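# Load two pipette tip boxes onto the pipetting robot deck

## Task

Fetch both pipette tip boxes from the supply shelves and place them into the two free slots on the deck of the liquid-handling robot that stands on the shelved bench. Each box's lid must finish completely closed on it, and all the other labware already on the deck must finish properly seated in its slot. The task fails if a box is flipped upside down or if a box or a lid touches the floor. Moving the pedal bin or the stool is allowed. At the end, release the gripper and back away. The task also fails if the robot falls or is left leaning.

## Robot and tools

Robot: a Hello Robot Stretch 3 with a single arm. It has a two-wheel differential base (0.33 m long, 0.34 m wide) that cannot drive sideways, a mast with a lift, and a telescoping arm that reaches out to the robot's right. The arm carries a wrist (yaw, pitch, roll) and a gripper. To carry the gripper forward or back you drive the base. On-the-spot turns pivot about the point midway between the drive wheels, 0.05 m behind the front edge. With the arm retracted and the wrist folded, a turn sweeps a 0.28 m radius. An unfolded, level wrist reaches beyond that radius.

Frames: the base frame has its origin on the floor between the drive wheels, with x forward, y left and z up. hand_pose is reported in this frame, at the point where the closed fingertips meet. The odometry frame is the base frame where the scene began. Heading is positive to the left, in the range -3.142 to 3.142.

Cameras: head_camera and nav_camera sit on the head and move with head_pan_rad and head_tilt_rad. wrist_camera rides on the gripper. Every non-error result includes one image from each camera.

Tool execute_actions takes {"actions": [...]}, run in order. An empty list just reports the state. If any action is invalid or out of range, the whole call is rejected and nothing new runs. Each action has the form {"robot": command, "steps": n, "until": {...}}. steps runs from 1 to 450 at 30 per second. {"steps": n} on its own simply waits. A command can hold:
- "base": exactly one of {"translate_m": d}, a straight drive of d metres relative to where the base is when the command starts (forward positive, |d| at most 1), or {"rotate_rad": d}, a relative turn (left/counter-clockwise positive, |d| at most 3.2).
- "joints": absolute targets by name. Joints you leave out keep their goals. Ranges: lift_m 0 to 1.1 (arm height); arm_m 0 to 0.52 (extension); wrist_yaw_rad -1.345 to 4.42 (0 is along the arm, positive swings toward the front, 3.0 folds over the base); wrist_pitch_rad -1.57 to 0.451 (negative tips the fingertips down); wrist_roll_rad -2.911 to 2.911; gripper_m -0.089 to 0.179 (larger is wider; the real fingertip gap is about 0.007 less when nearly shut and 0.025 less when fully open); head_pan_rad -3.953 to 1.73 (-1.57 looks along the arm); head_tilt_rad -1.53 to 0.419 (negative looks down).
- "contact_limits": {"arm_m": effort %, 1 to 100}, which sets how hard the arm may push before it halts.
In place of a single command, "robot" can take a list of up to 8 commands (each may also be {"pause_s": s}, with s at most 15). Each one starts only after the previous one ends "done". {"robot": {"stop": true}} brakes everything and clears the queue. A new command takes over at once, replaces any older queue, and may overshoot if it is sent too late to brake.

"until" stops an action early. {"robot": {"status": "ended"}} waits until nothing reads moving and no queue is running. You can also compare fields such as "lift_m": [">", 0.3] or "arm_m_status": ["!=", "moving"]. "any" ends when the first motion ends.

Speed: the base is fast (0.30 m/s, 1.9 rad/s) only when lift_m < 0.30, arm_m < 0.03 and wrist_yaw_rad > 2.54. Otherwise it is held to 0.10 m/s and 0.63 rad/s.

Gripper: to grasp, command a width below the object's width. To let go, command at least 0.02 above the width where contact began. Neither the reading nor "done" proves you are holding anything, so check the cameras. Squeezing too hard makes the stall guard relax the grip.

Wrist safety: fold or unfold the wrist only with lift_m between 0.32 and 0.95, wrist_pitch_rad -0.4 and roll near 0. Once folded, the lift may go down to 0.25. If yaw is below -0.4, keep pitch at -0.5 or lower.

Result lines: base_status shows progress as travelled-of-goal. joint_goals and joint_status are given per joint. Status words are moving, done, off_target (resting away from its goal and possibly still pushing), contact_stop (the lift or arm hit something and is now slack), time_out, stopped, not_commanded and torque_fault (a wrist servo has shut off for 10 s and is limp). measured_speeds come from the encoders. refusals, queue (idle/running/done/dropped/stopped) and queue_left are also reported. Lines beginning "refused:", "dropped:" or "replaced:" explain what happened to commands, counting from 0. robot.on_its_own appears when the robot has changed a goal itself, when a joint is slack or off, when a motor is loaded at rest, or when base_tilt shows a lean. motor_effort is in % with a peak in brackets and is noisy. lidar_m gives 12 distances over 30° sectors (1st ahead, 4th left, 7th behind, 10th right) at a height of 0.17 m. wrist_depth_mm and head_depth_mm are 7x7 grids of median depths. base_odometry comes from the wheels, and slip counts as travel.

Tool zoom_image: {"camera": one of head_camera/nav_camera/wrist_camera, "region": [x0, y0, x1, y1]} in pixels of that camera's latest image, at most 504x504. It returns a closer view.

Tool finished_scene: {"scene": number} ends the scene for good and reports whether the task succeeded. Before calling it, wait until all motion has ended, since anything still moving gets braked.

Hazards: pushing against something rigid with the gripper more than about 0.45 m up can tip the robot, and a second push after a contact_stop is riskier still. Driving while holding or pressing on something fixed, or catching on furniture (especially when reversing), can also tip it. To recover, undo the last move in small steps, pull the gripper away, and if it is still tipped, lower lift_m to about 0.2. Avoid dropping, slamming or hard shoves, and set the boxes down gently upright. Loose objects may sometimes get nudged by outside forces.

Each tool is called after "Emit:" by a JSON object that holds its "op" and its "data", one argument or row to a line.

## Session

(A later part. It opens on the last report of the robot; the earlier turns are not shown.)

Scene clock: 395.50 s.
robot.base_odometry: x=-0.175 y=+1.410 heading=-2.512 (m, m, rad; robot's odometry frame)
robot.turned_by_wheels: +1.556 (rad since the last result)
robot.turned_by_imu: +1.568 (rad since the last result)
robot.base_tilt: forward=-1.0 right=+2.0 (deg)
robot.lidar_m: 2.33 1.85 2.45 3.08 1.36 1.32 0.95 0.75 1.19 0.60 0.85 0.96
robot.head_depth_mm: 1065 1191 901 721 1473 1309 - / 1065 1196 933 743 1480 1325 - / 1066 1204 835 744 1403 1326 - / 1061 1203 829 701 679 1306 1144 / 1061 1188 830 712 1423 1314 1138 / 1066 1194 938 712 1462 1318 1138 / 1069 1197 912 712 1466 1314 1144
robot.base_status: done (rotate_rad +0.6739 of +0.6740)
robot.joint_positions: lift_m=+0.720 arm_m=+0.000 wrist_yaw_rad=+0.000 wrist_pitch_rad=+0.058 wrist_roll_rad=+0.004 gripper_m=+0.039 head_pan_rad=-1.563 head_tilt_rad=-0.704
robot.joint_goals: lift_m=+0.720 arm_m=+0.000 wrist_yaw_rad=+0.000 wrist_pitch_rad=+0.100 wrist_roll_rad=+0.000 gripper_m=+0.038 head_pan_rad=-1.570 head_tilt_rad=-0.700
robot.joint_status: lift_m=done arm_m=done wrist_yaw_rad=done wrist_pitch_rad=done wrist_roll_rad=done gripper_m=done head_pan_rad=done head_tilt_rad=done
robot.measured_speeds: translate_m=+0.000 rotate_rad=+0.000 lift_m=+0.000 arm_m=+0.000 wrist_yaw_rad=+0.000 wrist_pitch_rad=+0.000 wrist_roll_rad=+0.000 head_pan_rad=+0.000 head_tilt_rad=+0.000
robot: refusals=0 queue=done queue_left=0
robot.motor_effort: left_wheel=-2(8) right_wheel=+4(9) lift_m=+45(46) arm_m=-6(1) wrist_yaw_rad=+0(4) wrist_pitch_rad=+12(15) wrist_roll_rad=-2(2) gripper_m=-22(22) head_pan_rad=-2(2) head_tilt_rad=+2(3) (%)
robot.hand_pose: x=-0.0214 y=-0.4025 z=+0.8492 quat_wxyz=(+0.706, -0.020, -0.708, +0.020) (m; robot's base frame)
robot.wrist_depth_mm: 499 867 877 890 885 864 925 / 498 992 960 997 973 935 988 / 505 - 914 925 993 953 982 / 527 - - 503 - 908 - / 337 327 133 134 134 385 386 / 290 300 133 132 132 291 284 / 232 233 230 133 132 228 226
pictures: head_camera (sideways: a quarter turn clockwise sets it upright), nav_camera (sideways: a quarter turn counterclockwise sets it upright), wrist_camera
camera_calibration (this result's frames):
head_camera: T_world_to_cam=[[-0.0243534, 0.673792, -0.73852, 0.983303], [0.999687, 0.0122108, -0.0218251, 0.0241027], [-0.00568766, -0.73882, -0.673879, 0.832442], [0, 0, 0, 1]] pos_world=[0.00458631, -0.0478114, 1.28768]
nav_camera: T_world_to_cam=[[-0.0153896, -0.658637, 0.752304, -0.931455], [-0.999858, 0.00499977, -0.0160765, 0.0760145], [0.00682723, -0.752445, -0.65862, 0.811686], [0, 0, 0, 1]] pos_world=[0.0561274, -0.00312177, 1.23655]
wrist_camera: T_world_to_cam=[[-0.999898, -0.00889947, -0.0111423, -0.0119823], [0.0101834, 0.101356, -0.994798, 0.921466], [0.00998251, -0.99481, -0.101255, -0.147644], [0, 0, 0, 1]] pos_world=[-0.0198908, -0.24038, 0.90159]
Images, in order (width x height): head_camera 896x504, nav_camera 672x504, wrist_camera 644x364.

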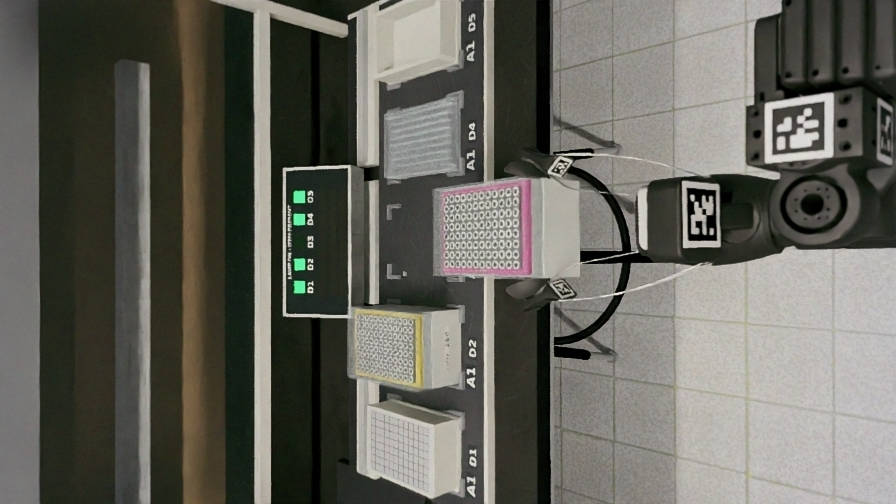

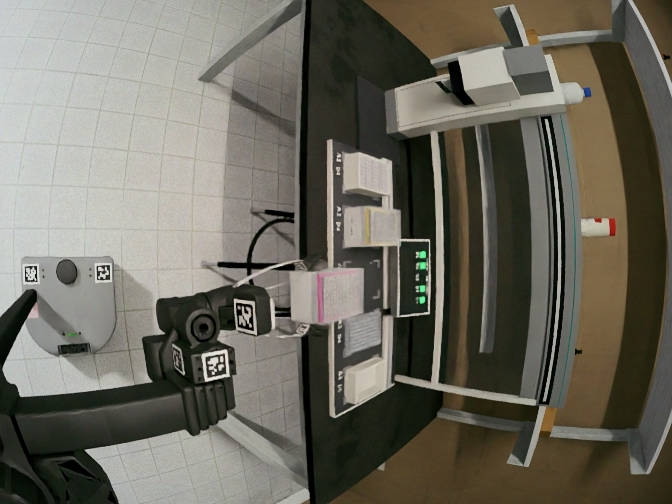

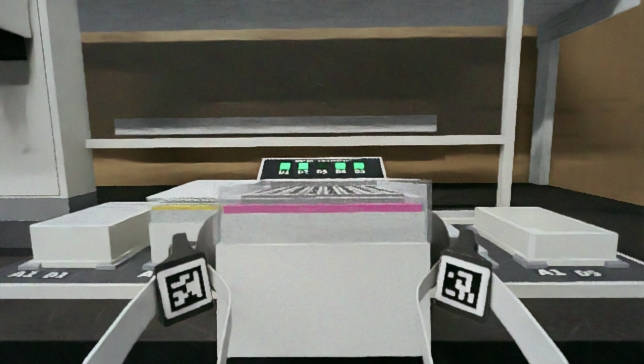

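Emit:
{"op": "execute_actions", "data": {
  "actions": [
    {"robot": [{"base": {"translate_m": 0.006}, "joints": {"wrist_pitch_rad": 0.16}}, {"joints": {"arm_m": 0.186}}, {"joints": {"lift_m": 0.70}}], "steps": 450, "until": {"robot": {"status": "ended"}}}
  ]
}}

Scene clock: 404.80 s.
robot.base_odometry: x=-0.179 y=+1.407 heading=-2.512 (m, m, rad; robot's odometry frame)
robot.turned_by_wheels: +0.000 (rad since the last result)
robot.turned_by_imu: +0.001 (rad since the last result)
robot.base_tilt: forward=-1.1 right=+2.0 (deg)
robot.lidar_m: 2.33 1.85 2.45 3.08 1.37 1.32 0.96 0.75 1.18 0.60 0.84 0.95
robot.head_depth_mm: 1072 1193 882 720 1470 1346 - / 1067 1197 931 742 - 1281 1135 / 1069 1195 834 730 - 1315 1146 / 1068 1198 821 690 1447 1284 1138 / 1062 1199 829 701 1404 1313 1146 / 1068 1193 937 721 1473 1316 1145 / 1066 1196 912 714 1469 1318 1140
robot.base_status: done (translate_m +0.0060 of +0.0060)
robot.joint_positions: lift_m=+0.700 arm_m=+0.186 wrist_yaw_rad=+0.000 wrist_pitch_rad=+0.117 wrist_roll_rad=+0.004 gripper_m=+0.039 head_pan_rad=-1.563 head_tilt_rad=-0.704
robot.joint_goals: lift_m=+0.700 arm_m=+0.186 wrist_yaw_rad=+0.000 wrist_pitch_rad=+0.160 wrist_roll_rad=+0.000 gripper_m=+0.038 head_pan_rad=-1.570 head_tilt_rad=-0.700
robot.joint_status: lift_m=done arm_m=done wrist_yaw_rad=done wrist_pitch_rad=done wrist_roll_rad=done gripper_m=done head_pan_rad=done head_tilt_rad=done
robot.measured_speeds: translate_m=+0.000 rotate_rad=+0.000 lift_m=+0.000 arm_m=+0.000 wrist_yaw_rad=+0.000 wrist_pitch_rad=+0.000 wrist_roll_rad=+0.000 head_pan_rad=+0.000 head_tilt_rad=+0.000
robot: refusals=0 queue=done queue_left=0
robot.motor_effort: left_wheel=-2(6) right_wheel=+3(9) lift_m=+33(47) arm_m=+5(7) wrist_yaw_rad=+0(0) wrist_pitch_rad=+13(14) wrist_roll_rad=-2(2) gripper_m=-21(22) head_pan_rad=-2(2) head_tilt_rad=+3(2) (%)
robot.hand_pose: x=-0.0214 y=-0.5879 z=+0.8450 quat_wxyz=(+0.705, -0.041, -0.707, +0.041) (m; robot's base frame)
robot.wrist_depth_mm: 803 814 804 793 791 807 758 / 814 804 821 813 820 798 793 / 836 749 747 728 742 799 818 / 849 845 858 357 820 851 820 / 549 210 134 133 134 501 455 / 138 146 133 132 132 287 247 / 138 157 185 133 132 197 202
pictures: head_camera (sideways: a quarter turn clockwise sets it upright), nav_camera (sideways: a quarter turn counterclockwise sets it upright), wrist_camera
camera_calibration (this result's frames):
head_camera: T_world_to_cam=[[-0.0243499, 0.673792, -0.73852, 0.983304], [0.999687, 0.0122056, -0.0218251, 0.0241027], [-0.00569153, -0.73882, -0.673878, 0.832442], [0, 0, 0, 1]] pos_world=[0.00458606, -0.0478114, 1.28768]
nav_camera: T_world_to_cam=[[-0.0153931, -0.658636, 0.752304, -0.931455], [-0.999858, 0.00500501, -0.0160765, 0.0760145], [0.00682329, -0.752445, -0.65862, 0.811685], [0, 0, 0, 1]] pos_world=[0.0561274, -0.00312208, 1.23655]
wrist_camera: T_world_to_cam=[[-0.999898, -0.00958721, -0.0105956, -0.014535], [0.0101847, 0.041941, -0.999068, 0.904743], [0.0100227, -0.999074, -0.0418391, -0.385211], [0, 0, 0, 1]] pos_world=[-0.0198873, -0.422939, 0.887629]
Images, in order (width x height): head_camera 896x504, nav_camera 672x504, wrist_camera 644x364.

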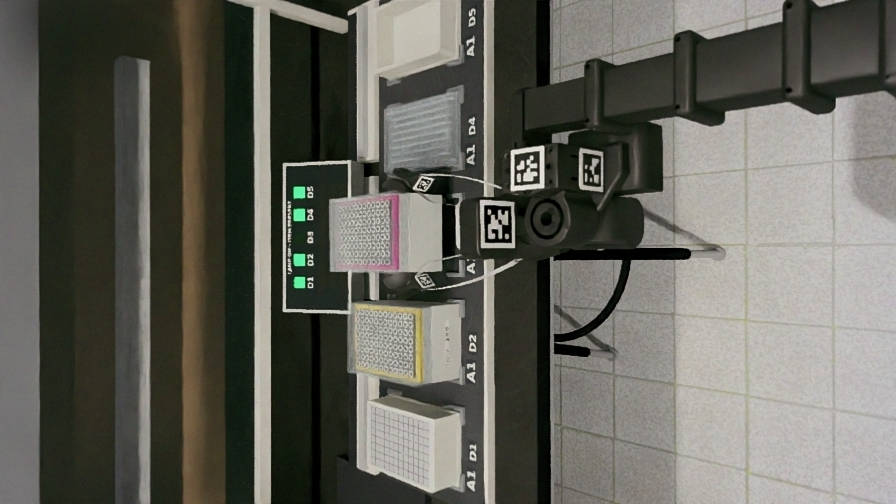

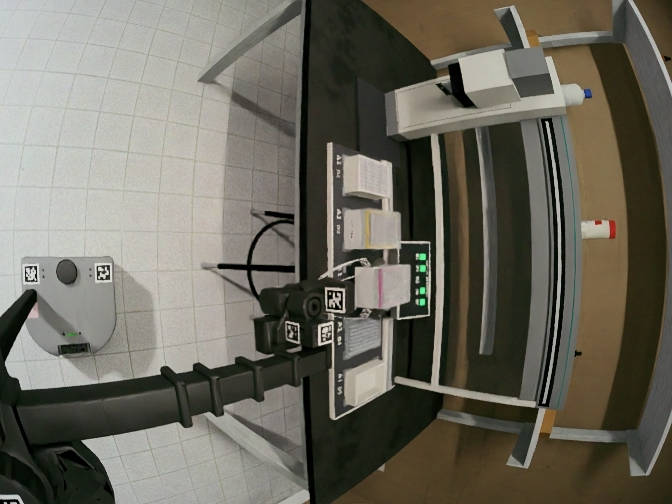

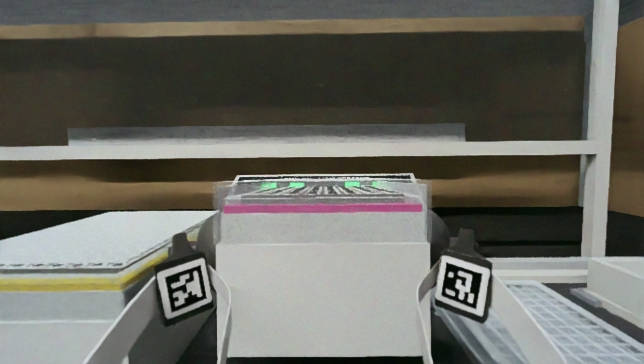

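Emit:
{"op": "execute_actions", "data": {
  "actions": [
    {"robot": [{"joints": {"arm_m": 0.192}}, {"joints": {"lift_m": 0.674}}], "steps": 450, "until": {"robot": {"status": "ended"}}}
  ]
}}

Scene clock: 411.20 s.
robot.base_odometry: x=-0.179 y=+1.407 heading=-2.512 (m, m, rad; robot's odometry frame)
robot.turned_by_wheels: +0.000 (rad since the last result)
robot.turned_by_imu: +0.001 (rad since the last result)
robot.base_tilt: forward=-1.0 right=+1.8 (deg)
robot.lidar_m: 2.33 1.84 2.45 3.08 1.37 1.32 0.96 0.75 1.19 0.60 0.85 0.95
robot.head_depth_mm: 1073 1202 880 720 1468 1339 1192 / 1061 1190 937 741 678 - 1124 / 1066 1194 831 722 - 1285 1143 / 1065 1189 821 703 1446 1292 1140 / 1074 1191 829 700 1395 1319 1143 / 1065 1199 934 721 1469 1310 1146 / 1058 1194 913 712 1468 1317 1143
robot.base_status: done (translate_m +0.0060 of +0.0060)
robot.joint_positions: lift_m=+0.674 arm_m=+0.192 wrist_yaw_rad=+0.000 wrist_pitch_rad=+0.126 wrist_roll_rad=+0.004 gripper_m=+0.039 head_pan_rad=-1.563 head_tilt_rad=-0.704
robot.joint_goals: lift_m=+0.674 arm_m=+0.192 wrist_yaw_rad=+0.000 wrist_pitch_rad=+0.160 wrist_roll_rad=+0.000 gripper_m=+0.038 head_pan_rad=-1.570 head_tilt_rad=-0.700
robot.joint_status: lift_m=done arm_m=done wrist_yaw_rad=done wrist_pitch_rad=done wrist_roll_rad=done gripper_m=done head_pan_rad=done head_tilt_rad=done
robot.measured_speeds: translate_m=+0.000 rotate_rad=+0.000 lift_m=+0.000 arm_m=+0.000 wrist_yaw_rad=+0.000 wrist_pitch_rad=+0.000 wrist_roll_rad=+0.000 head_pan_rad=+0.000 head_tilt_rad=+0.000
robot: refusals=0 queue=done queue_left=0
robot.motor_effort: left_wheel=-2(2) right_wheel=+3(4) lift_m=+32(33) arm_m=+5(9) wrist_yaw_rad=-1(0) wrist_pitch_rad=+11(13) wrist_roll_rad=-2(2) gripper_m=-22(22) head_pan_rad=-2(3) head_tilt_rad=+2(2) (%)
robot.hand_pose: x=-0.0214 y=-0.5939 z=+0.8212 quat_wxyz=(+0.705, -0.044, -0.707, +0.044) (m; robot's base frame)
robot.wrist_depth_mm: 800 813 784 794 793 805 801 / 803 818 813 820 784 796 798 / 819 842 800 804 822 804 788 / 829 824 341 243 337 819 801 / 131 149 134 133 132 430 295 / 129 132 133 132 132 237 223 / 131 148 146 133 133 156 159
pictures: head_camera (sideways: a quarter turn clockwise sets it upright), nav_camera (sideways: a quarter turn counterclockwise sets it upright), wrist_camera
camera_calibration (this result's frames):
head_camera: T_world_to_cam=[[-0.0243499, 0.673792, -0.73852, 0.983304], [0.999687, 0.0122056, -0.0218251, 0.0241027], [-0.00569153, -0.73882, -0.673878, 0.832442], [0, 0, 0, 1]] pos_world=[0.00458606, -0.0478114, 1.28768]
nav_camera: T_world_to_cam=[[-0.0153931, -0.658636, 0.752304, -0.931455], [-0.999858, 0.00500501, -0.0160765, 0.0760145], [0.00682329, -0.752445, -0.65862, 0.811685], [0, 0, 0, 1]] pos_world=[0.0561274, -0.00312208, 1.23655]
wrist_camera: T_world_to_cam=[[-0.999898, -0.00967824, -0.010514, -0.0149647], [0.0101859, 0.0333486, -0.999392, 0.876428], [0.010023, -0.999397, -0.0332466, -0.399381], [0, 0, 0, 1]] pos_world=[-0.0198873, -0.428513, 0.862459]
Images, in order (width x height): head_camera 896x504, nav_camera 672x504, wrist_camera 644x364.

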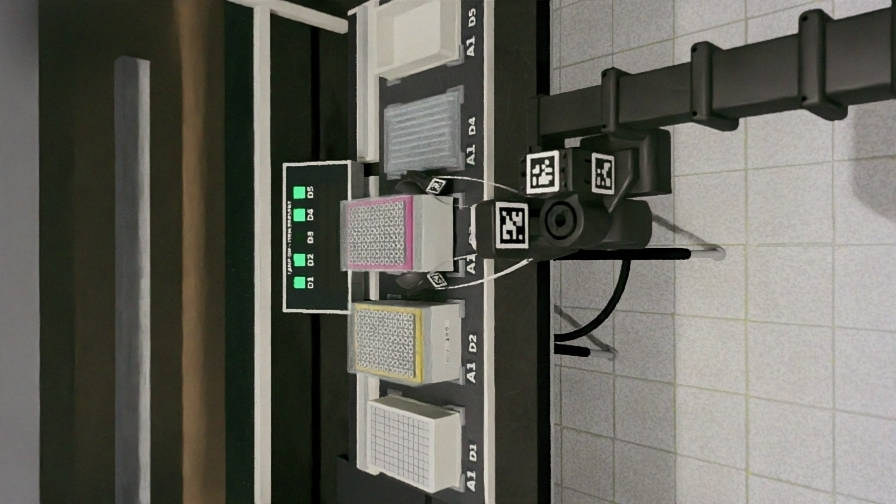

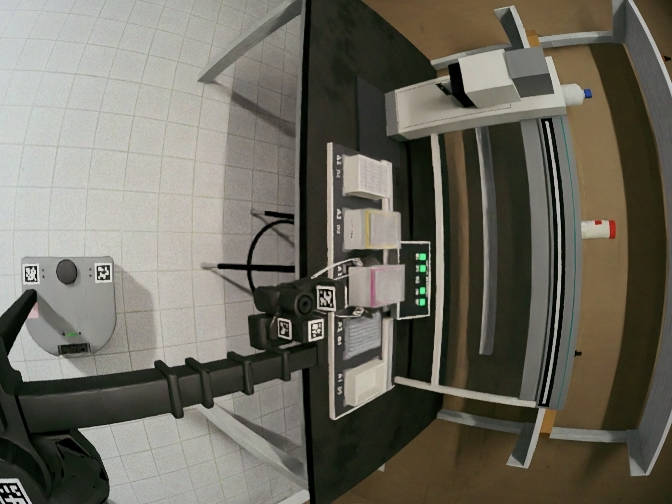

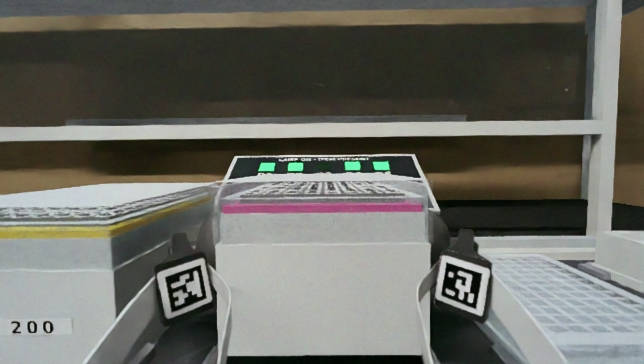

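Emit:
{"op": "execute_actions", "data": {
  "actions": [
    {"robot": [{"joints": {"arm_m": 0.1885}}, {"pause_s": 0.3}, {"joints": {"wrist_pitch_rad": 0.12}}], "steps": 450, "until": {"robot": {"status": "ended"}}}
  ]
}}

Scene clock: 416.87 s.
robot.base_odometry: x=-0.179 y=+1.407 heading=-2.512 (m, m, rad; robot's odometry frame)
robot.turned_by_wheels: +0.000 (rad since the last result)
robot.turned_by_imu: +0.001 (rad since the last result)
robot.base_tilt: forward=-1.0 right=+2.1 (deg)
robot.lidar_m: 2.33 1.84 2.44 3.08 1.37 1.32 0.96 0.75 1.19 0.60 0.85 0.95
robot.head_depth_mm: 1065 1207 882 722 1478 1352 1181 / 1068 1196 934 745 676 - 1113 / 1069 1196 835 720 - 1291 1146 / 1070 1199 822 708 1463 1292 1139 / 1069 1202 829 701 1399 1312 1144 / 1067 1199 936 723 1479 1320 1137 / 1071 1200 915 715 1490 1309 1141
robot.base_status: done (translate_m +0.0060 of +0.0060)
robot.joint_positions: lift_m=+0.674 arm_m=+0.189 wrist_yaw_rad=+0.000 wrist_pitch_rad=+0.108 wrist_roll_rad=+0.002 gripper_m=+0.039 head_pan_rad=-1.563 head_tilt_rad=-0.704
robot.joint_goals: lift_m=+0.674 arm_m=+0.189 wrist_yaw_rad=+0.000 wrist_pitch_rad=+0.120 wrist_roll_rad=+0.000 gripper_m=+0.038 head_pan_rad=-1.570 head_tilt_rad=-0.700
robot.joint_status: lift_m=done arm_m=done wrist_yaw_rad=done wrist_pitch_rad=done wrist_roll_rad=done gripper_m=done head_pan_rad=done head_tilt_rad=done
robot.measured_speeds: translate_m=+0.000 rotate_rad=+0.000 lift_m=+0.000 arm_m=+0.000 wrist_yaw_rad=+0.000 wrist_pitch_rad=+0.000 wrist_roll_rad=+0.000 head_pan_rad=+0.000 head_tilt_rad=+0.000
robot: refusals=0 queue=done queue_left=0
robot.motor_effort: left_wheel=-2(2) right_wheel=+4(4) lift_m=+32(32) arm_m=-4(4) wrist_yaw_rad=-1(1) wrist_pitch_rad=+4(10) wrist_roll_rad=-1(2) gripper_m=-22(22) head_pan_rad=-2(2) head_tilt_rad=+2(2) (%)
robot.hand_pose: x=-0.0214 y=-0.5910 z=+0.8166 quat_wxyz=(+0.706, -0.038, -0.707, +0.038) (m; robot's base frame)
robot.wrist_depth_mm: 813 799 807 804 787 804 785 / 814 821 814 804 791 805 810 / 825 815 806 364 718 806 781 / 824 844 317 194 327 803 775 / 133 148 133 132 131 299 275 / 132 134 133 132 132 221 211 / 134 143 135 135 134 146 153
pictures: head_camera (sideways: a quarter turn clockwise sets it upright), nav_camera (sideways: a quarter turn counterclockwise sets it upright), wrist_camera
camera_calibration (this result's frames):
head_camera: T_world_to_cam=[[-0.0243498, 0.673792, -0.73852, 0.983304], [0.999687, 0.0122054, -0.0218251, 0.0241027], [-0.00569162, -0.73882, -0.673878, 0.832442], [0, 0, 0, 1]] pos_world=[0.00458606, -0.0478114, 1.28768]
nav_camera: T_world_to_cam=[[-0.0153932, -0.658636, 0.752304, -0.931455], [-0.999858, 0.00500513, -0.0160765, 0.0760145], [0.0068232, -0.752445, -0.65862, 0.811685], [0, 0, 0, 1]] pos_world=[0.0561274, -0.00312208, 1.23655]
wrist_camera: T_world_to_cam=[[-0.999913, -0.00932715, -0.00933602, -0.0157445], [0.00884836, 0.0510232, -0.998658, 0.881602], [0.00979099, -0.998654, -0.0509363, -0.381821], [0, 0, 0, 1]] pos_world=[-0.0198055, -0.426436, 0.860823]
Images, in order (width x height): head_camera 896x504, nav_camera 672x504, wrist_camera 644x364.

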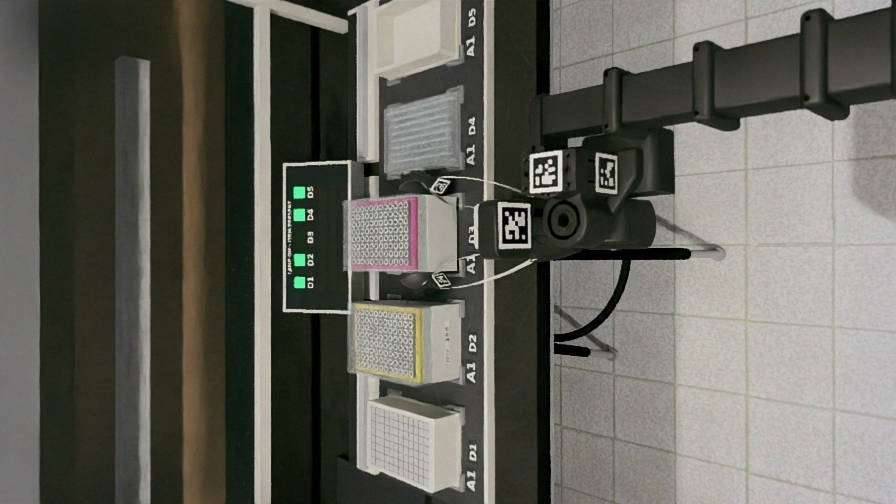

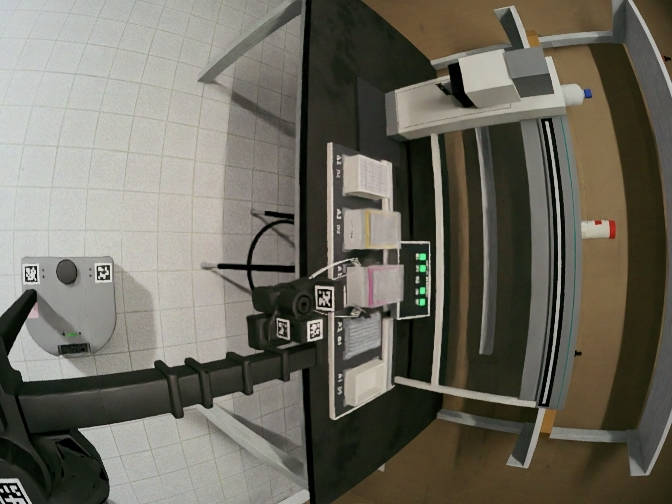

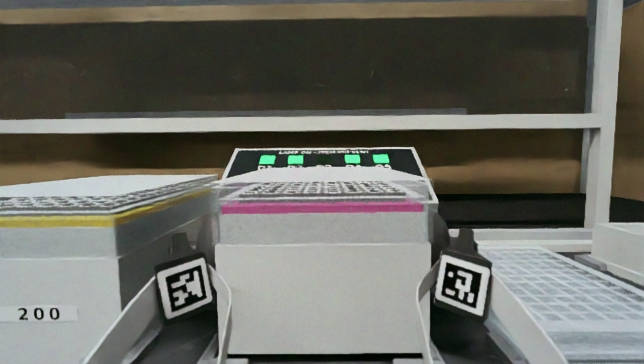

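Emit:
{"op": "zoom_image", "data": {
  "camera": "wrist_camera",
  "region": [150, 280, 500, 364]
}}

Emit:
{"op": "zoom_image", "data": {
  "camera": "head_camera",
  "region": [330, 150, 500, 400]
}}

Region (150, 280, 500, 364) of wrist_camera's 644x364 image, scaled by 1.440; it fills the top 121 rows of this view, and the rest is white.

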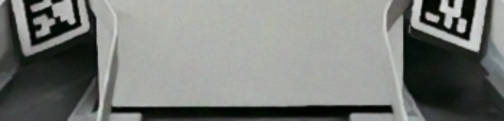

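Region (330, 150, 500, 400) of head_camera's 896x504 image, scaled by 2.016, with more detail than that image has; it fills the left 343 columns of this view, and the rest is white.

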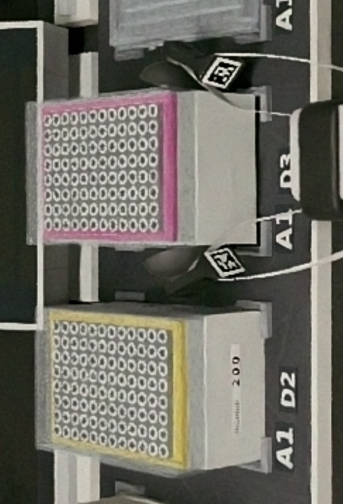

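Emit:
{"op": "execute_actions", "data": {
  "actions": [
    {"robot": [{"base": {"translate_m": 0.003}}, {"pause_s": 0.3}, {"joints": {"wrist_pitch_rad": 0.11}}], "steps": 450, "until": {"robot": {"status": "ended"}}}
  ]
}}

Scene clock: 425.97 s.
robot.base_odometry: x=-0.182 y=+1.405 heading=-2.512 (m, m, rad; robot's odometry frame)
robot.turned_by_wheels: +0.000 (rad since the last result)
robot.turned_by_imu: +0.000 (rad since the last result)
robot.base_tilt: forward=-0.9 right=+1.9 (deg)
robot.lidar_m: 2.33 1.84 2.44 3.09 1.37 1.32 0.96 0.76 0.84 0.60 0.85 0.95
robot.head_depth_mm: 1077 1199 885 721 1476 1341 1179 / 1063 1202 933 740 677 - 1122 / 1066 1196 834 718 - 1288 1139 / 1069 1203 818 709 1458 1292 1146 / 1069 1193 832 701 1444 1315 1145 / 1069 1205 934 722 1466 1319 1139 / 1069 1199 913 716 1475 1318 1139
robot.base_status: done (translate_m +0.0030 of +0.0030)
robot.joint_positions: lift_m=+0.674 arm_m=+0.189 wrist_yaw_rad=-0.003 wrist_pitch_rad=+0.102 wrist_roll_rad=+0.002 gripper_m=+0.039 head_pan_rad=-1.563 head_tilt_rad=-0.704
robot.joint_goals: lift_m=+0.674 arm_m=+0.189 wrist_yaw_rad=+0.000 wrist_pitch_rad=+0.110 wrist_roll_rad=+0.000 gripper_m=+0.038 head_pan_rad=-1.570 head_tilt_rad=-0.700
robot.joint_status: lift_m=done arm_m=done wrist_yaw_rad=done wrist_pitch_rad=done wrist_roll_rad=done gripper_m=done head_pan_rad=done head_tilt_rad=done
robot.measured_speeds: translate_m=+0.000 rotate_rad=+0.000 lift_m=+0.000 arm_m=+0.000 wrist_yaw_rad=+0.000 wrist_pitch_rad=+0.000 wrist_roll_rad=+0.000 head_pan_rad=+0.000 head_tilt_rad=+0.000
robot: refusals=0 queue=done queue_left=0
robot.motor_effort: left_wheel=-3(5) right_wheel=+6(10) lift_m=+32(32) arm_m=-3(4) wrist_yaw_rad=+1(2) wrist_pitch_rad=+3(3) wrist_roll_rad=-1(1) gripper_m=-22(22) head_pan_rad=-1(1) head_tilt_rad=+1(1) (%)
robot.hand_pose: x=-0.0221 y=-0.5910 z=+0.8150 quat_wxyz=(+0.706, -0.037, -0.707, +0.035) (m; robot's base frame)
robot.wrist_depth_mm: 781 799 801 792 803 779 784 / 806 819 810 798 815 792 783 / 818 821 782 732 725 826 819 / 828 240 309 183 324 797 752 / 132 143 132 132 131 300 269 / 132 132 133 132 133 216 207 / 134 141 136 134 134 144 151
pictures: head_camera (sideways: a quarter turn clockwise sets it upright), nav_camera (sideways: a quarter turn counterclockwise sets it upright), wrist_camera
camera_calibration (this result's frames):
head_camera: T_world_to_cam=[[-0.0243499, 0.673792, -0.73852, 0.983304], [0.999687, 0.0122056, -0.0218251, 0.0241027], [-0.00569153, -0.738821, -0.673878, 0.832441], [0, 0, 0, 1]] pos_world=[0.00458606, -0.0478114, 1.28768]
nav_camera: T_world_to_cam=[[-0.0153931, -0.658636, 0.752304, -0.931455], [-0.999858, 0.00500501, -0.0160765, 0.0760145], [0.00682329, -0.752445, -0.65862, 0.811685], [0, 0, 0, 1]] pos_world=[0.0561274, -0.00312208, 1.23655]
wrist_camera: T_world_to_cam=[[-0.999934, -0.00660717, -0.00939753, -0.0147872], [0.00900213, 0.0575217, -0.998304, 0.883483], [0.00713652, -0.998322, -0.0574584, -0.376434], [0, 0, 0, 1]] pos_world=[-0.020053, -0.426719, 0.860216]
Images, in order (width x height): head_camera 896x504, nav_camera 672x504, wrist_camera 644x364.

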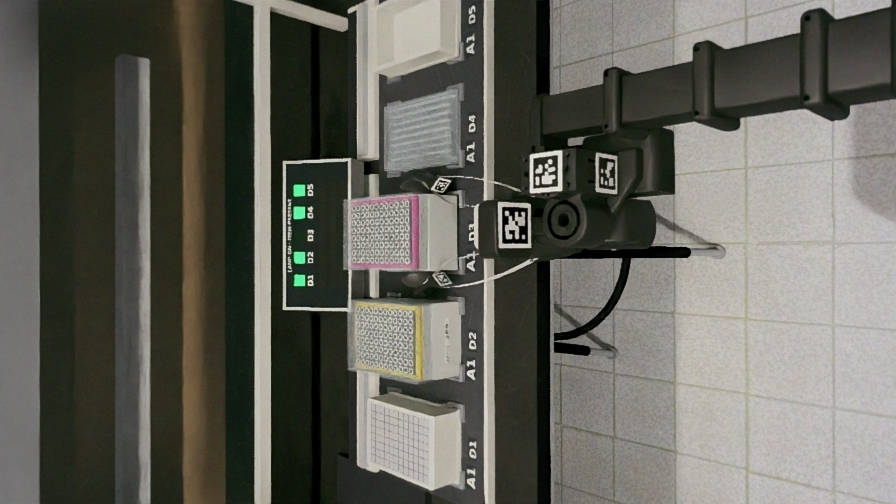

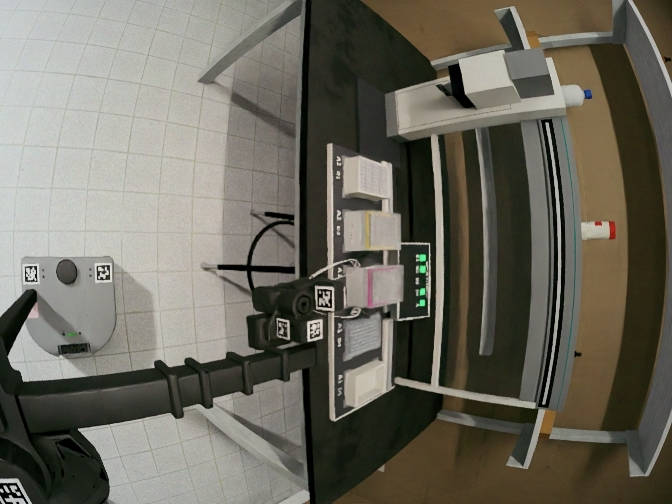

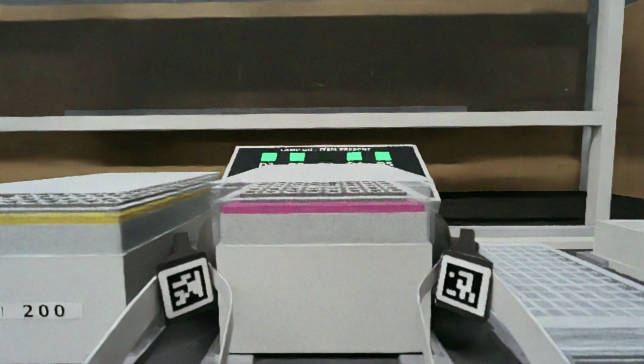

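Emit:
{"op": "zoom_image", "data": {
  "camera": "wrist_camera",
  "region": [150, 140, 500, 364]
}}

Region (150, 140, 500, 364) of wrist_camera's 644x364 image, scaled by 1.440; it fills the top 323 rows of this view, and the rest is white.

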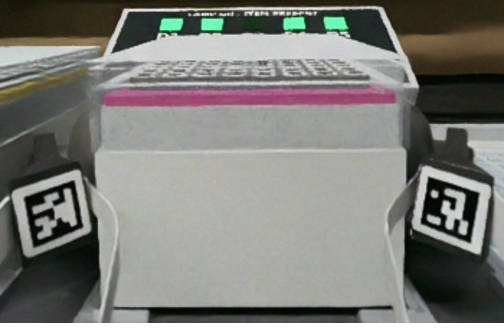

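Emit:
{"op": "execute_actions", "data": {
  "actions": [
    {"robot": [{"joints": {"gripper_m": 0.12}}, {"pause_s": 0.5}], "steps": 450, "until": {"robot": {"status": "ended"}}}
  ]
}}

Scene clock: 434.87 s.
robot.base_odometry: x=-0.182 y=+1.405 heading=-2.512 (m, m, rad; robot's odometry frame)
robot.turned_by_wheels: +0.000 (rad since the last result)
robot.turned_by_imu: +0.001 (rad since the last result)
robot.base_tilt: forward=-0.9 right=+1.8 (deg)
robot.lidar_m: 2.33 1.84 2.44 3.07 1.38 1.32 0.96 0.76 0.84 0.60 0.85 0.95
robot.head_depth_mm: 1067 1198 883 722 1470 1349 1186 / 1066 1203 934 741 677 - 1119 / 1065 1200 832 722 - 1292 1137 / 1065 1201 821 711 1457 1281 1144 / 1067 1192 832 701 1440 1312 1141 / 1069 1205 940 721 1477 1313 1141 / 1066 1193 915 713 1475 1323 1137
robot.base_status: done (translate_m +0.0030 of +0.0030)
robot.joint_positions: lift_m=+0.674 arm_m=+0.189 wrist_yaw_rad=-0.008 wrist_pitch_rad=+0.091 wrist_roll_rad=+0.002 gripper_m=+0.120 head_pan_rad=-1.563 head_tilt_rad=-0.704
robot.joint_goals: lift_m=+0.674 arm_m=+0.189 wrist_yaw_rad=+0.000 wrist_pitch_rad=+0.110 wrist_roll_rad=+0.000 gripper_m=+0.120 head_pan_rad=-1.570 head_tilt_rad=-0.700
robot.joint_status: lift_m=done arm_m=done wrist_yaw_rad=done wrist_pitch_rad=done wrist_roll_rad=done gripper_m=done head_pan_rad=done head_tilt_rad=done
robot.measured_speeds: translate_m=+0.000 rotate_rad=+0.000 lift_m=+0.000 arm_m=+0.000 wrist_yaw_rad=+0.000 wrist_pitch_rad=+0.000 wrist_roll_rad=+0.000 head_pan_rad=+0.000 head_tilt_rad=+0.000
robot: refusals=0 queue=done queue_left=0
robot.motor_effort: left_wheel=-3(3) right_wheel=+6(6) lift_m=+32(31) arm_m=-3(3) wrist_yaw_rad=+5(6) wrist_pitch_rad=+6(7) wrist_roll_rad=-1(1) gripper_m=+2(90) head_pan_rad=-2(3) head_tilt_rad=+3(3) (%)
robot.hand_pose: x=-0.0235 y=-0.5910 z=+0.8123 quat_wxyz=(+0.706, -0.035, -0.707, +0.029) (m; robot's base frame)
robot.wrist_depth_mm: 788 783 800 793 821 780 774 / 802 803 812 820 795 801 788 / 826 818 730 364 363 808 755 / 839 202 292 173 317 810 683 / 130 144 132 132 133 302 256 / 131 131 134 134 135 - 199 / 133 139 137 137 138 139 145
pictures: head_camera (sideways: a quarter turn clockwise sets it upright), nav_camera (sideways: a quarter turn counterclockwise sets it upright), wrist_camera
camera_calibration (this result's frames):
head_camera: T_world_to_cam=[[-0.0243499, 0.673792, -0.73852, 0.983304], [0.999687, 0.0122056, -0.0218251, 0.0241027], [-0.00569153, -0.738821, -0.673878, 0.832441], [0, 0, 0, 1]] pos_world=[0.00458606, -0.0478114, 1.28768]
nav_camera: T_world_to_cam=[[-0.0153931, -0.658636, 0.752304, -0.931455], [-0.999858, 0.00500501, -0.0160765, 0.0760145], [0.00682329, -0.752445, -0.65862, 0.811685], [0, 0, 0, 1]] pos_world=[0.0561274, -0.00312208, 1.23655]
wrist_camera: T_world_to_cam=[[-0.999954, -0.00122218, -0.00949439, -0.0129123], [0.00938935, 0.0679805, -0.997642, 0.886443], [0.00186473, -0.997686, -0.0679659, -0.367789], [0, 0, 0, 1]] pos_world=[-0.020549, -0.427214, 0.859234]
Images, in order (width x height): head_camera 896x504, nav_camera 672x504, wrist_camera 644x364.

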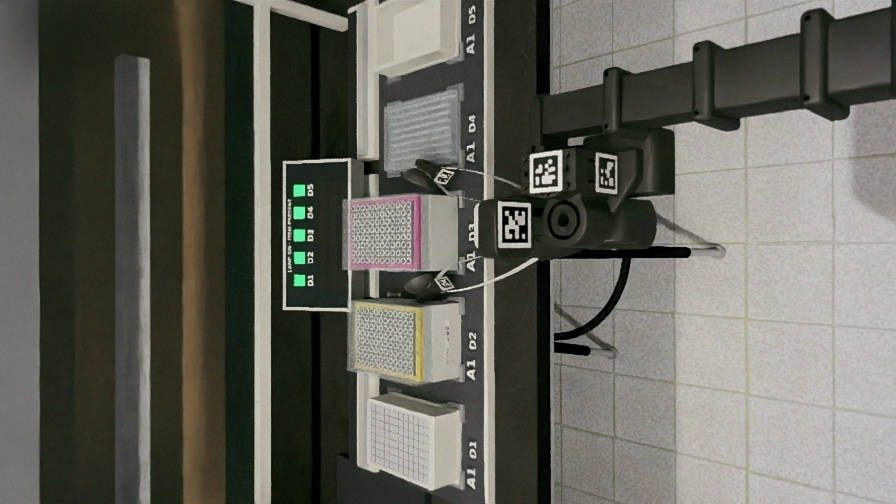

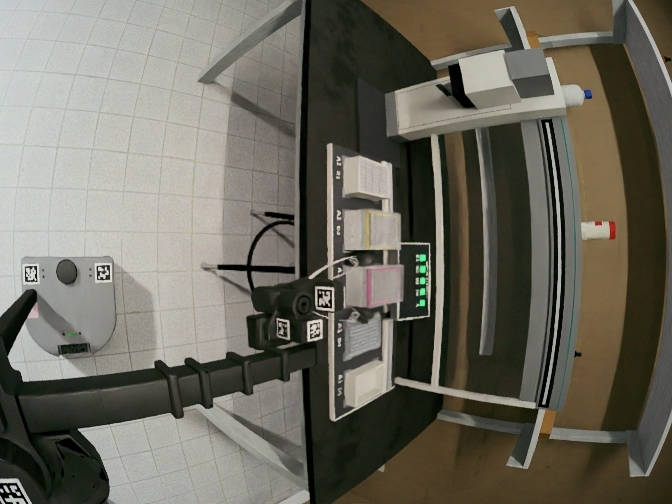

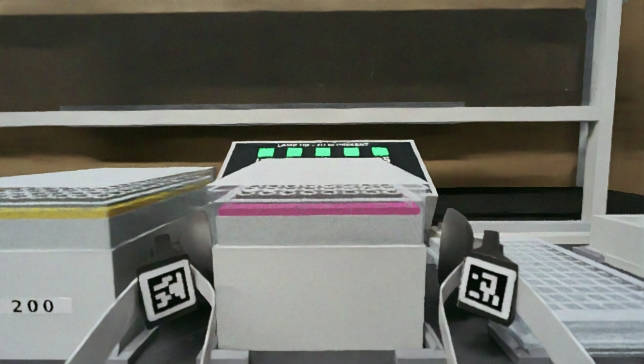

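Emit:
{"op": "execute_actions", "data": {
  "actions": [
    {"robot": [{"joints": {"gripper_m": 0.06}}, {"joints": {"arm_m": 0.184}}, {"pause_s": 0.3}, {"joints": {"gripper_m": 0.114}}, {"pause_s": 0.5}], "steps": 450, "until": {"robot": {"status": "ended"}}}
  ]
}}

Scene clock: 443.83 s.
robot.base_odometry: x=-0.182 y=+1.405 heading=-2.512 (m, m, rad; robot's odometry frame)
robot.turned_by_wheels: +0.000 (rad since the last result)
robot.turned_by_imu: +0.001 (rad since the last result)
robot.base_tilt: forward=-1.1 right=+2.0 (deg)
robot.lidar_m: 2.33 1.84 2.44 3.08 1.38 1.32 0.96 0.76 0.84 0.60 0.85 0.95
robot.head_depth_mm: 1067 1196 889 720 1473 1354 1189 / 1063 1194 933 743 675 - 1123 / 1065 1200 834 721 - 1289 1144 / 1066 1194 822 710 1437 1282 1141 / 1063 1199 830 699 1443 1312 1149 / 1065 1200 934 720 1470 1312 1141 / 1068 1195 918 715 1470 1317 1145
robot.base_status: done (translate_m +0.0030 of +0.0030)
robot.joint_positions: lift_m=+0.674 arm_m=+0.184 wrist_yaw_rad=-0.003 wrist_pitch_rad=+0.090 wrist_roll_rad=+0.002 gripper_m=+0.114 head_pan_rad=-1.563 head_tilt_rad=-0.704
robot.joint_goals: lift_m=+0.674 arm_m=+0.184 wrist_yaw_rad=+0.000 wrist_pitch_rad=+0.110 wrist_roll_rad=+0.000 gripper_m=+0.114 head_pan_rad=-1.570 head_tilt_rad=-0.700
robot.joint_status: lift_m=done arm_m=done wrist_yaw_rad=done wrist_pitch_rad=done wrist_roll_rad=done gripper_m=done head_pan_rad=done head_tilt_rad=done
robot.measured_speeds: translate_m=+0.000 rotate_rad=+0.000 lift_m=+0.000 arm_m=+0.000 wrist_yaw_rad=+0.000 wrist_pitch_rad=+0.000 wrist_roll_rad=+0.000 head_pan_rad=+0.000 head_tilt_rad=+0.000
robot: refusals=0 queue=done queue_left=0
robot.motor_effort: left_wheel=-3(3) right_wheel=+5(6) lift_m=+32(32) arm_m=-6(11) wrist_yaw_rad=+1(6) wrist_pitch_rad=+6(6) wrist_roll_rad=-1(1) gripper_m=+1(97) head_pan_rad=-1(2) head_tilt_rad=+2(3) (%)
robot.hand_pose: x=-0.0222 y=-0.5867 z=+0.8119 quat_wxyz=(+0.706, -0.033, -0.707, +0.030) (m; robot's base frame)
robot.wrist_depth_mm: 781 809 785 785 782 770 789 / 818 780 814 822 786 779 788 / 818 815 832 364 366 817 759 / 834 198 308 189 322 817 753 / 135 145 134 133 134 303 254 / 135 136 135 134 133 216 199 / 138 138 136 135 135 138 145
pictures: head_camera (sideways: a quarter turn clockwise sets it upright), nav_camera (sideways: a quarter turn counterclockwise sets it upright), wrist_camera
camera_calibration (this result's frames):
head_camera: T_world_to_cam=[[-0.0243498, 0.673792, -0.73852, 0.983304], [0.999687, 0.0122054, -0.0218251, 0.0241027], [-0.00569162, -0.73882, -0.673878, 0.832442], [0, 0, 0, 1]] pos_world=[0.00458606, -0.0478114, 1.28768]
nav_camera: T_world_to_cam=[[-0.0153932, -0.658636, 0.752304, -0.931455], [-0.999858, 0.00500513, -0.0160765, 0.0760145], [0.0068232, -0.752445, -0.65862, 0.811685], [0, 0, 0, 1]] pos_world=[0.0561274, -0.00312207, 1.23655]
wrist_camera: T_world_to_cam=[[-0.999937, -0.00591443, -0.00950592, -0.0144425], [0.00907334, 0.0693041, -0.997554, 0.886507], [0.00655876, -0.997578, -0.0692461, -0.362296], [0, 0, 0, 1]] pos_world=[-0.0201089, -0.422942, 0.859114]
Images, in order (width x height): head_camera 896x504, nav_camera 672x504, wrist_camera 644x364.

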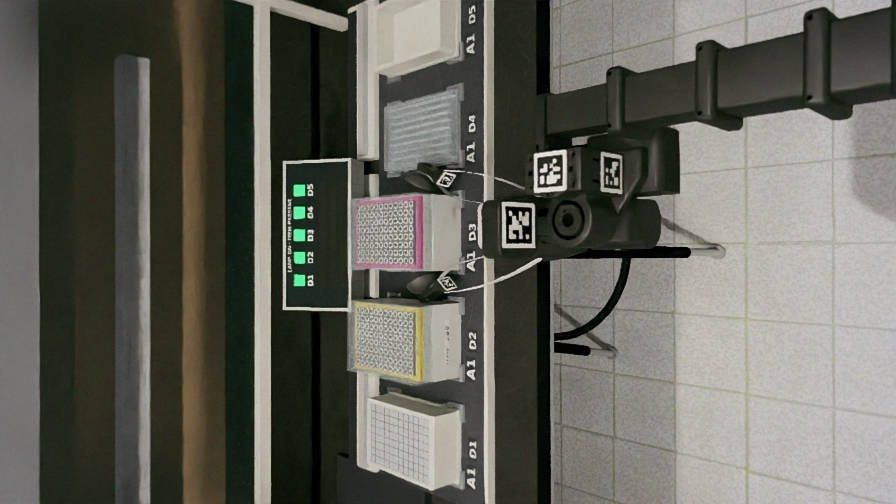

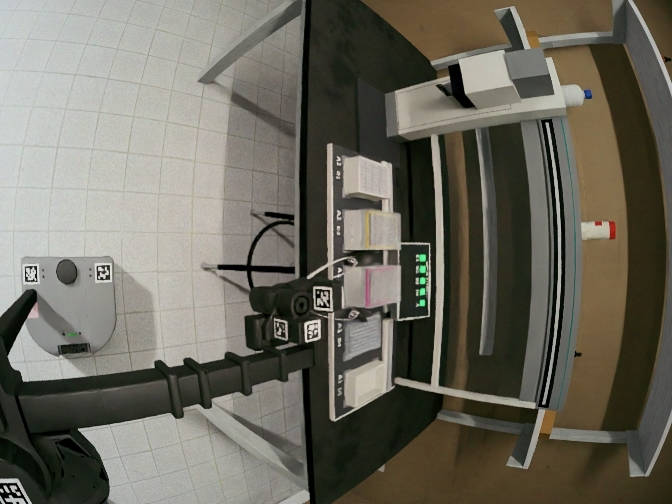

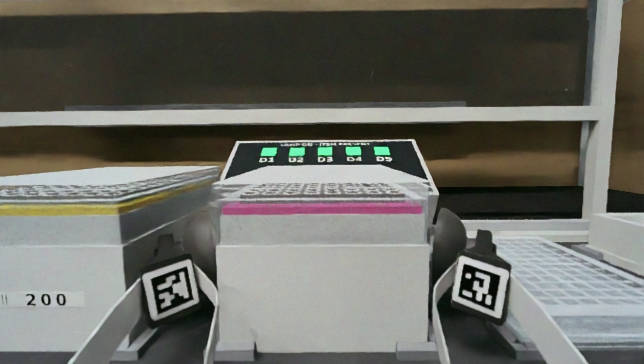

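Emit:
{"op": "execute_actions", "data": {
  "actions": [
    {"robot": [{"joints": {"arm_m": 0.0}}], "steps": 450, "until": {"robot": {"status": "ended"}}}
  ]
}}

Scene clock: 448.33 s.
robot.base_odometry: x=-0.182 y=+1.405 heading=-2.512 (m, m, rad; robot's odometry frame)
robot.turned_by_wheels: +0.000 (rad since the last result)
robot.turned_by_imu: +0.001 (rad since the last result)
robot.base_tilt: forward=-1.1 right=+1.9 (deg)
robot.lidar_m: 2.32 1.84 2.44 3.08 1.38 1.32 0.96 0.76 0.84 0.60 0.85 0.95
robot.head_depth_mm: 1069 1197 884 721 1477 1322 1195 / 1069 1206 935 744 1458 1307 - / 1071 1192 833 720 1432 1343 - / 1071 1197 826 701 1441 1327 1144 / 1068 1190 831 697 1383 1315 1144 / 1061 1194 937 722 1464 1311 1140 / 1067 1200 917 714 1475 1320 1141
robot.base_status: done (translate_m +0.0030 of +0.0030)
robot.joint_positions: lift_m=+0.674 arm_m=+0.000 wrist_yaw_rad=+0.000 wrist_pitch_rad=+0.090 wrist_roll_rad=+0.002 gripper_m=+0.114 head_pan_rad=-1.563 head_tilt_rad=-0.704
robot.joint_goals: lift_m=+0.674 arm_m=+0.000 wrist_yaw_rad=+0.000 wrist_pitch_rad=+0.110 wrist_roll_rad=+0.000 gripper_m=+0.114 head_pan_rad=-1.570 head_tilt_rad=-0.700
robot.joint_status: lift_m=done arm_m=done wrist_yaw_rad=done wrist_pitch_rad=done wrist_roll_rad=done gripper_m=done head_pan_rad=done head_tilt_rad=done
robot.measured_speeds: translate_m=+0.000 rotate_rad=+0.000 lift_m=+0.000 arm_m=+0.000 wrist_yaw_rad=+0.000 wrist_pitch_rad=+0.000 wrist_roll_rad=+0.000 head_pan_rad=+0.000 head_tilt_rad=+0.000
robot: refusals=0 queue=done queue_left=0
robot.motor_effort: left_wheel=-2(2) right_wheel=+3(4) lift_m=+32(31) arm_m=-6(5) wrist_yaw_rad=+1(3) wrist_pitch_rad=+6(6) wrist_roll_rad=-1(1) gripper_m=+0(1) head_pan_rad=-2(2) head_tilt_rad=+2(2) (%)
robot.hand_pose: x=-0.0216 y=-0.4027 z=+0.8119 quat_wxyz=(+0.706, -0.032, -0.707, +0.031) (m; robot's base frame)
robot.wrist_depth_mm: 496 928 915 896 960 877 930 / 494 - 979 971 976 948 983 / 509 - - 935 975 976 982 / 512 442 329 315 697 885 - / 322 320 318 317 312 318 316 / 236 256 232 232 231 249 228 / 268 268 267 267 266 265 264
pictures: head_camera (sideways: a quarter turn clockwise sets it upright), nav_camera (sideways: a quarter turn counterclockwise sets it upright), wrist_camera
camera_calibration (this result's frames):
head_camera: T_world_to_cam=[[-0.0243494, 0.673785, -0.738526, 0.983312], [0.999687, 0.0122048, -0.0218252, 0.0241027], [-0.00569192, -0.738827, -0.673871, 0.832432], [0, 0, 0, 1]] pos_world=[0.00458604, -0.0478116, 1.28768]
nav_camera: T_world_to_cam=[[-0.0153935, -0.658629, 0.75231, -0.931463], [-0.999858, 0.00500545, -0.0160766, 0.0760146], [0.00682289, -0.752451, -0.658613, 0.811676], [0, 0, 0, 1]] pos_world=[0.0561274, -0.00312272, 1.23655]
wrist_camera: T_world_to_cam=[[-0.999918, -0.00859923, -0.0095063, -0.0137437], [0.00888761, 0.0693281, -0.997554, 0.873755], [0.00923725, -0.997557, -0.069246, -0.17869], [0, 0, 0, 1]] pos_world=[-0.0198575, -0.238947, 0.859114]
Images, in order (width x height): head_camera 896x504, nav_camera 672x504, wrist_camera 644x364.

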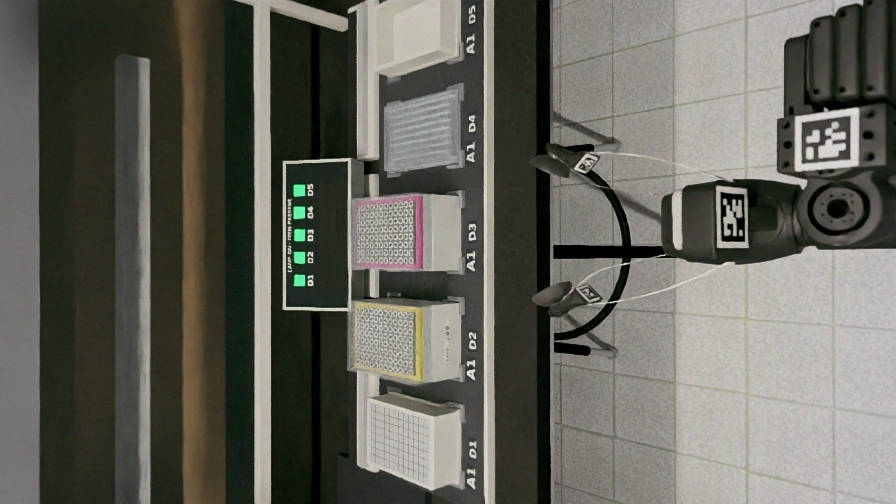

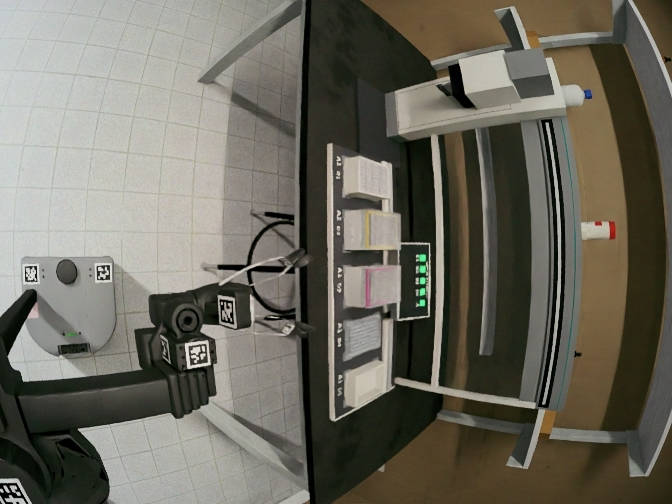

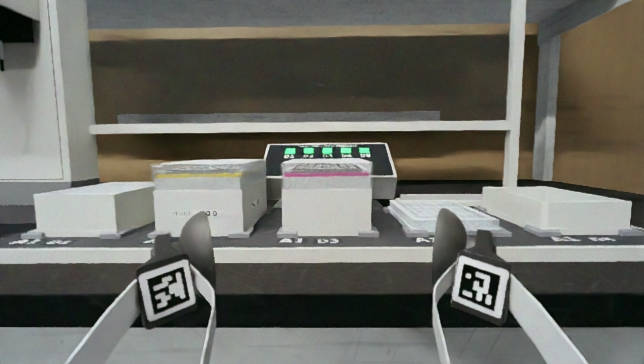

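Emit:
{"op": "zoom_image", "data": {
  "camera": "wrist_camera",
  "region": [120, 130, 420, 260]
}}

Region (120, 130, 420, 260) of wrist_camera's 644x364 image, scaled by 1.680; it fills the top 218 rows of this view, and the rest is white.

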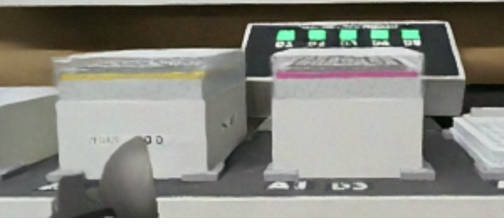

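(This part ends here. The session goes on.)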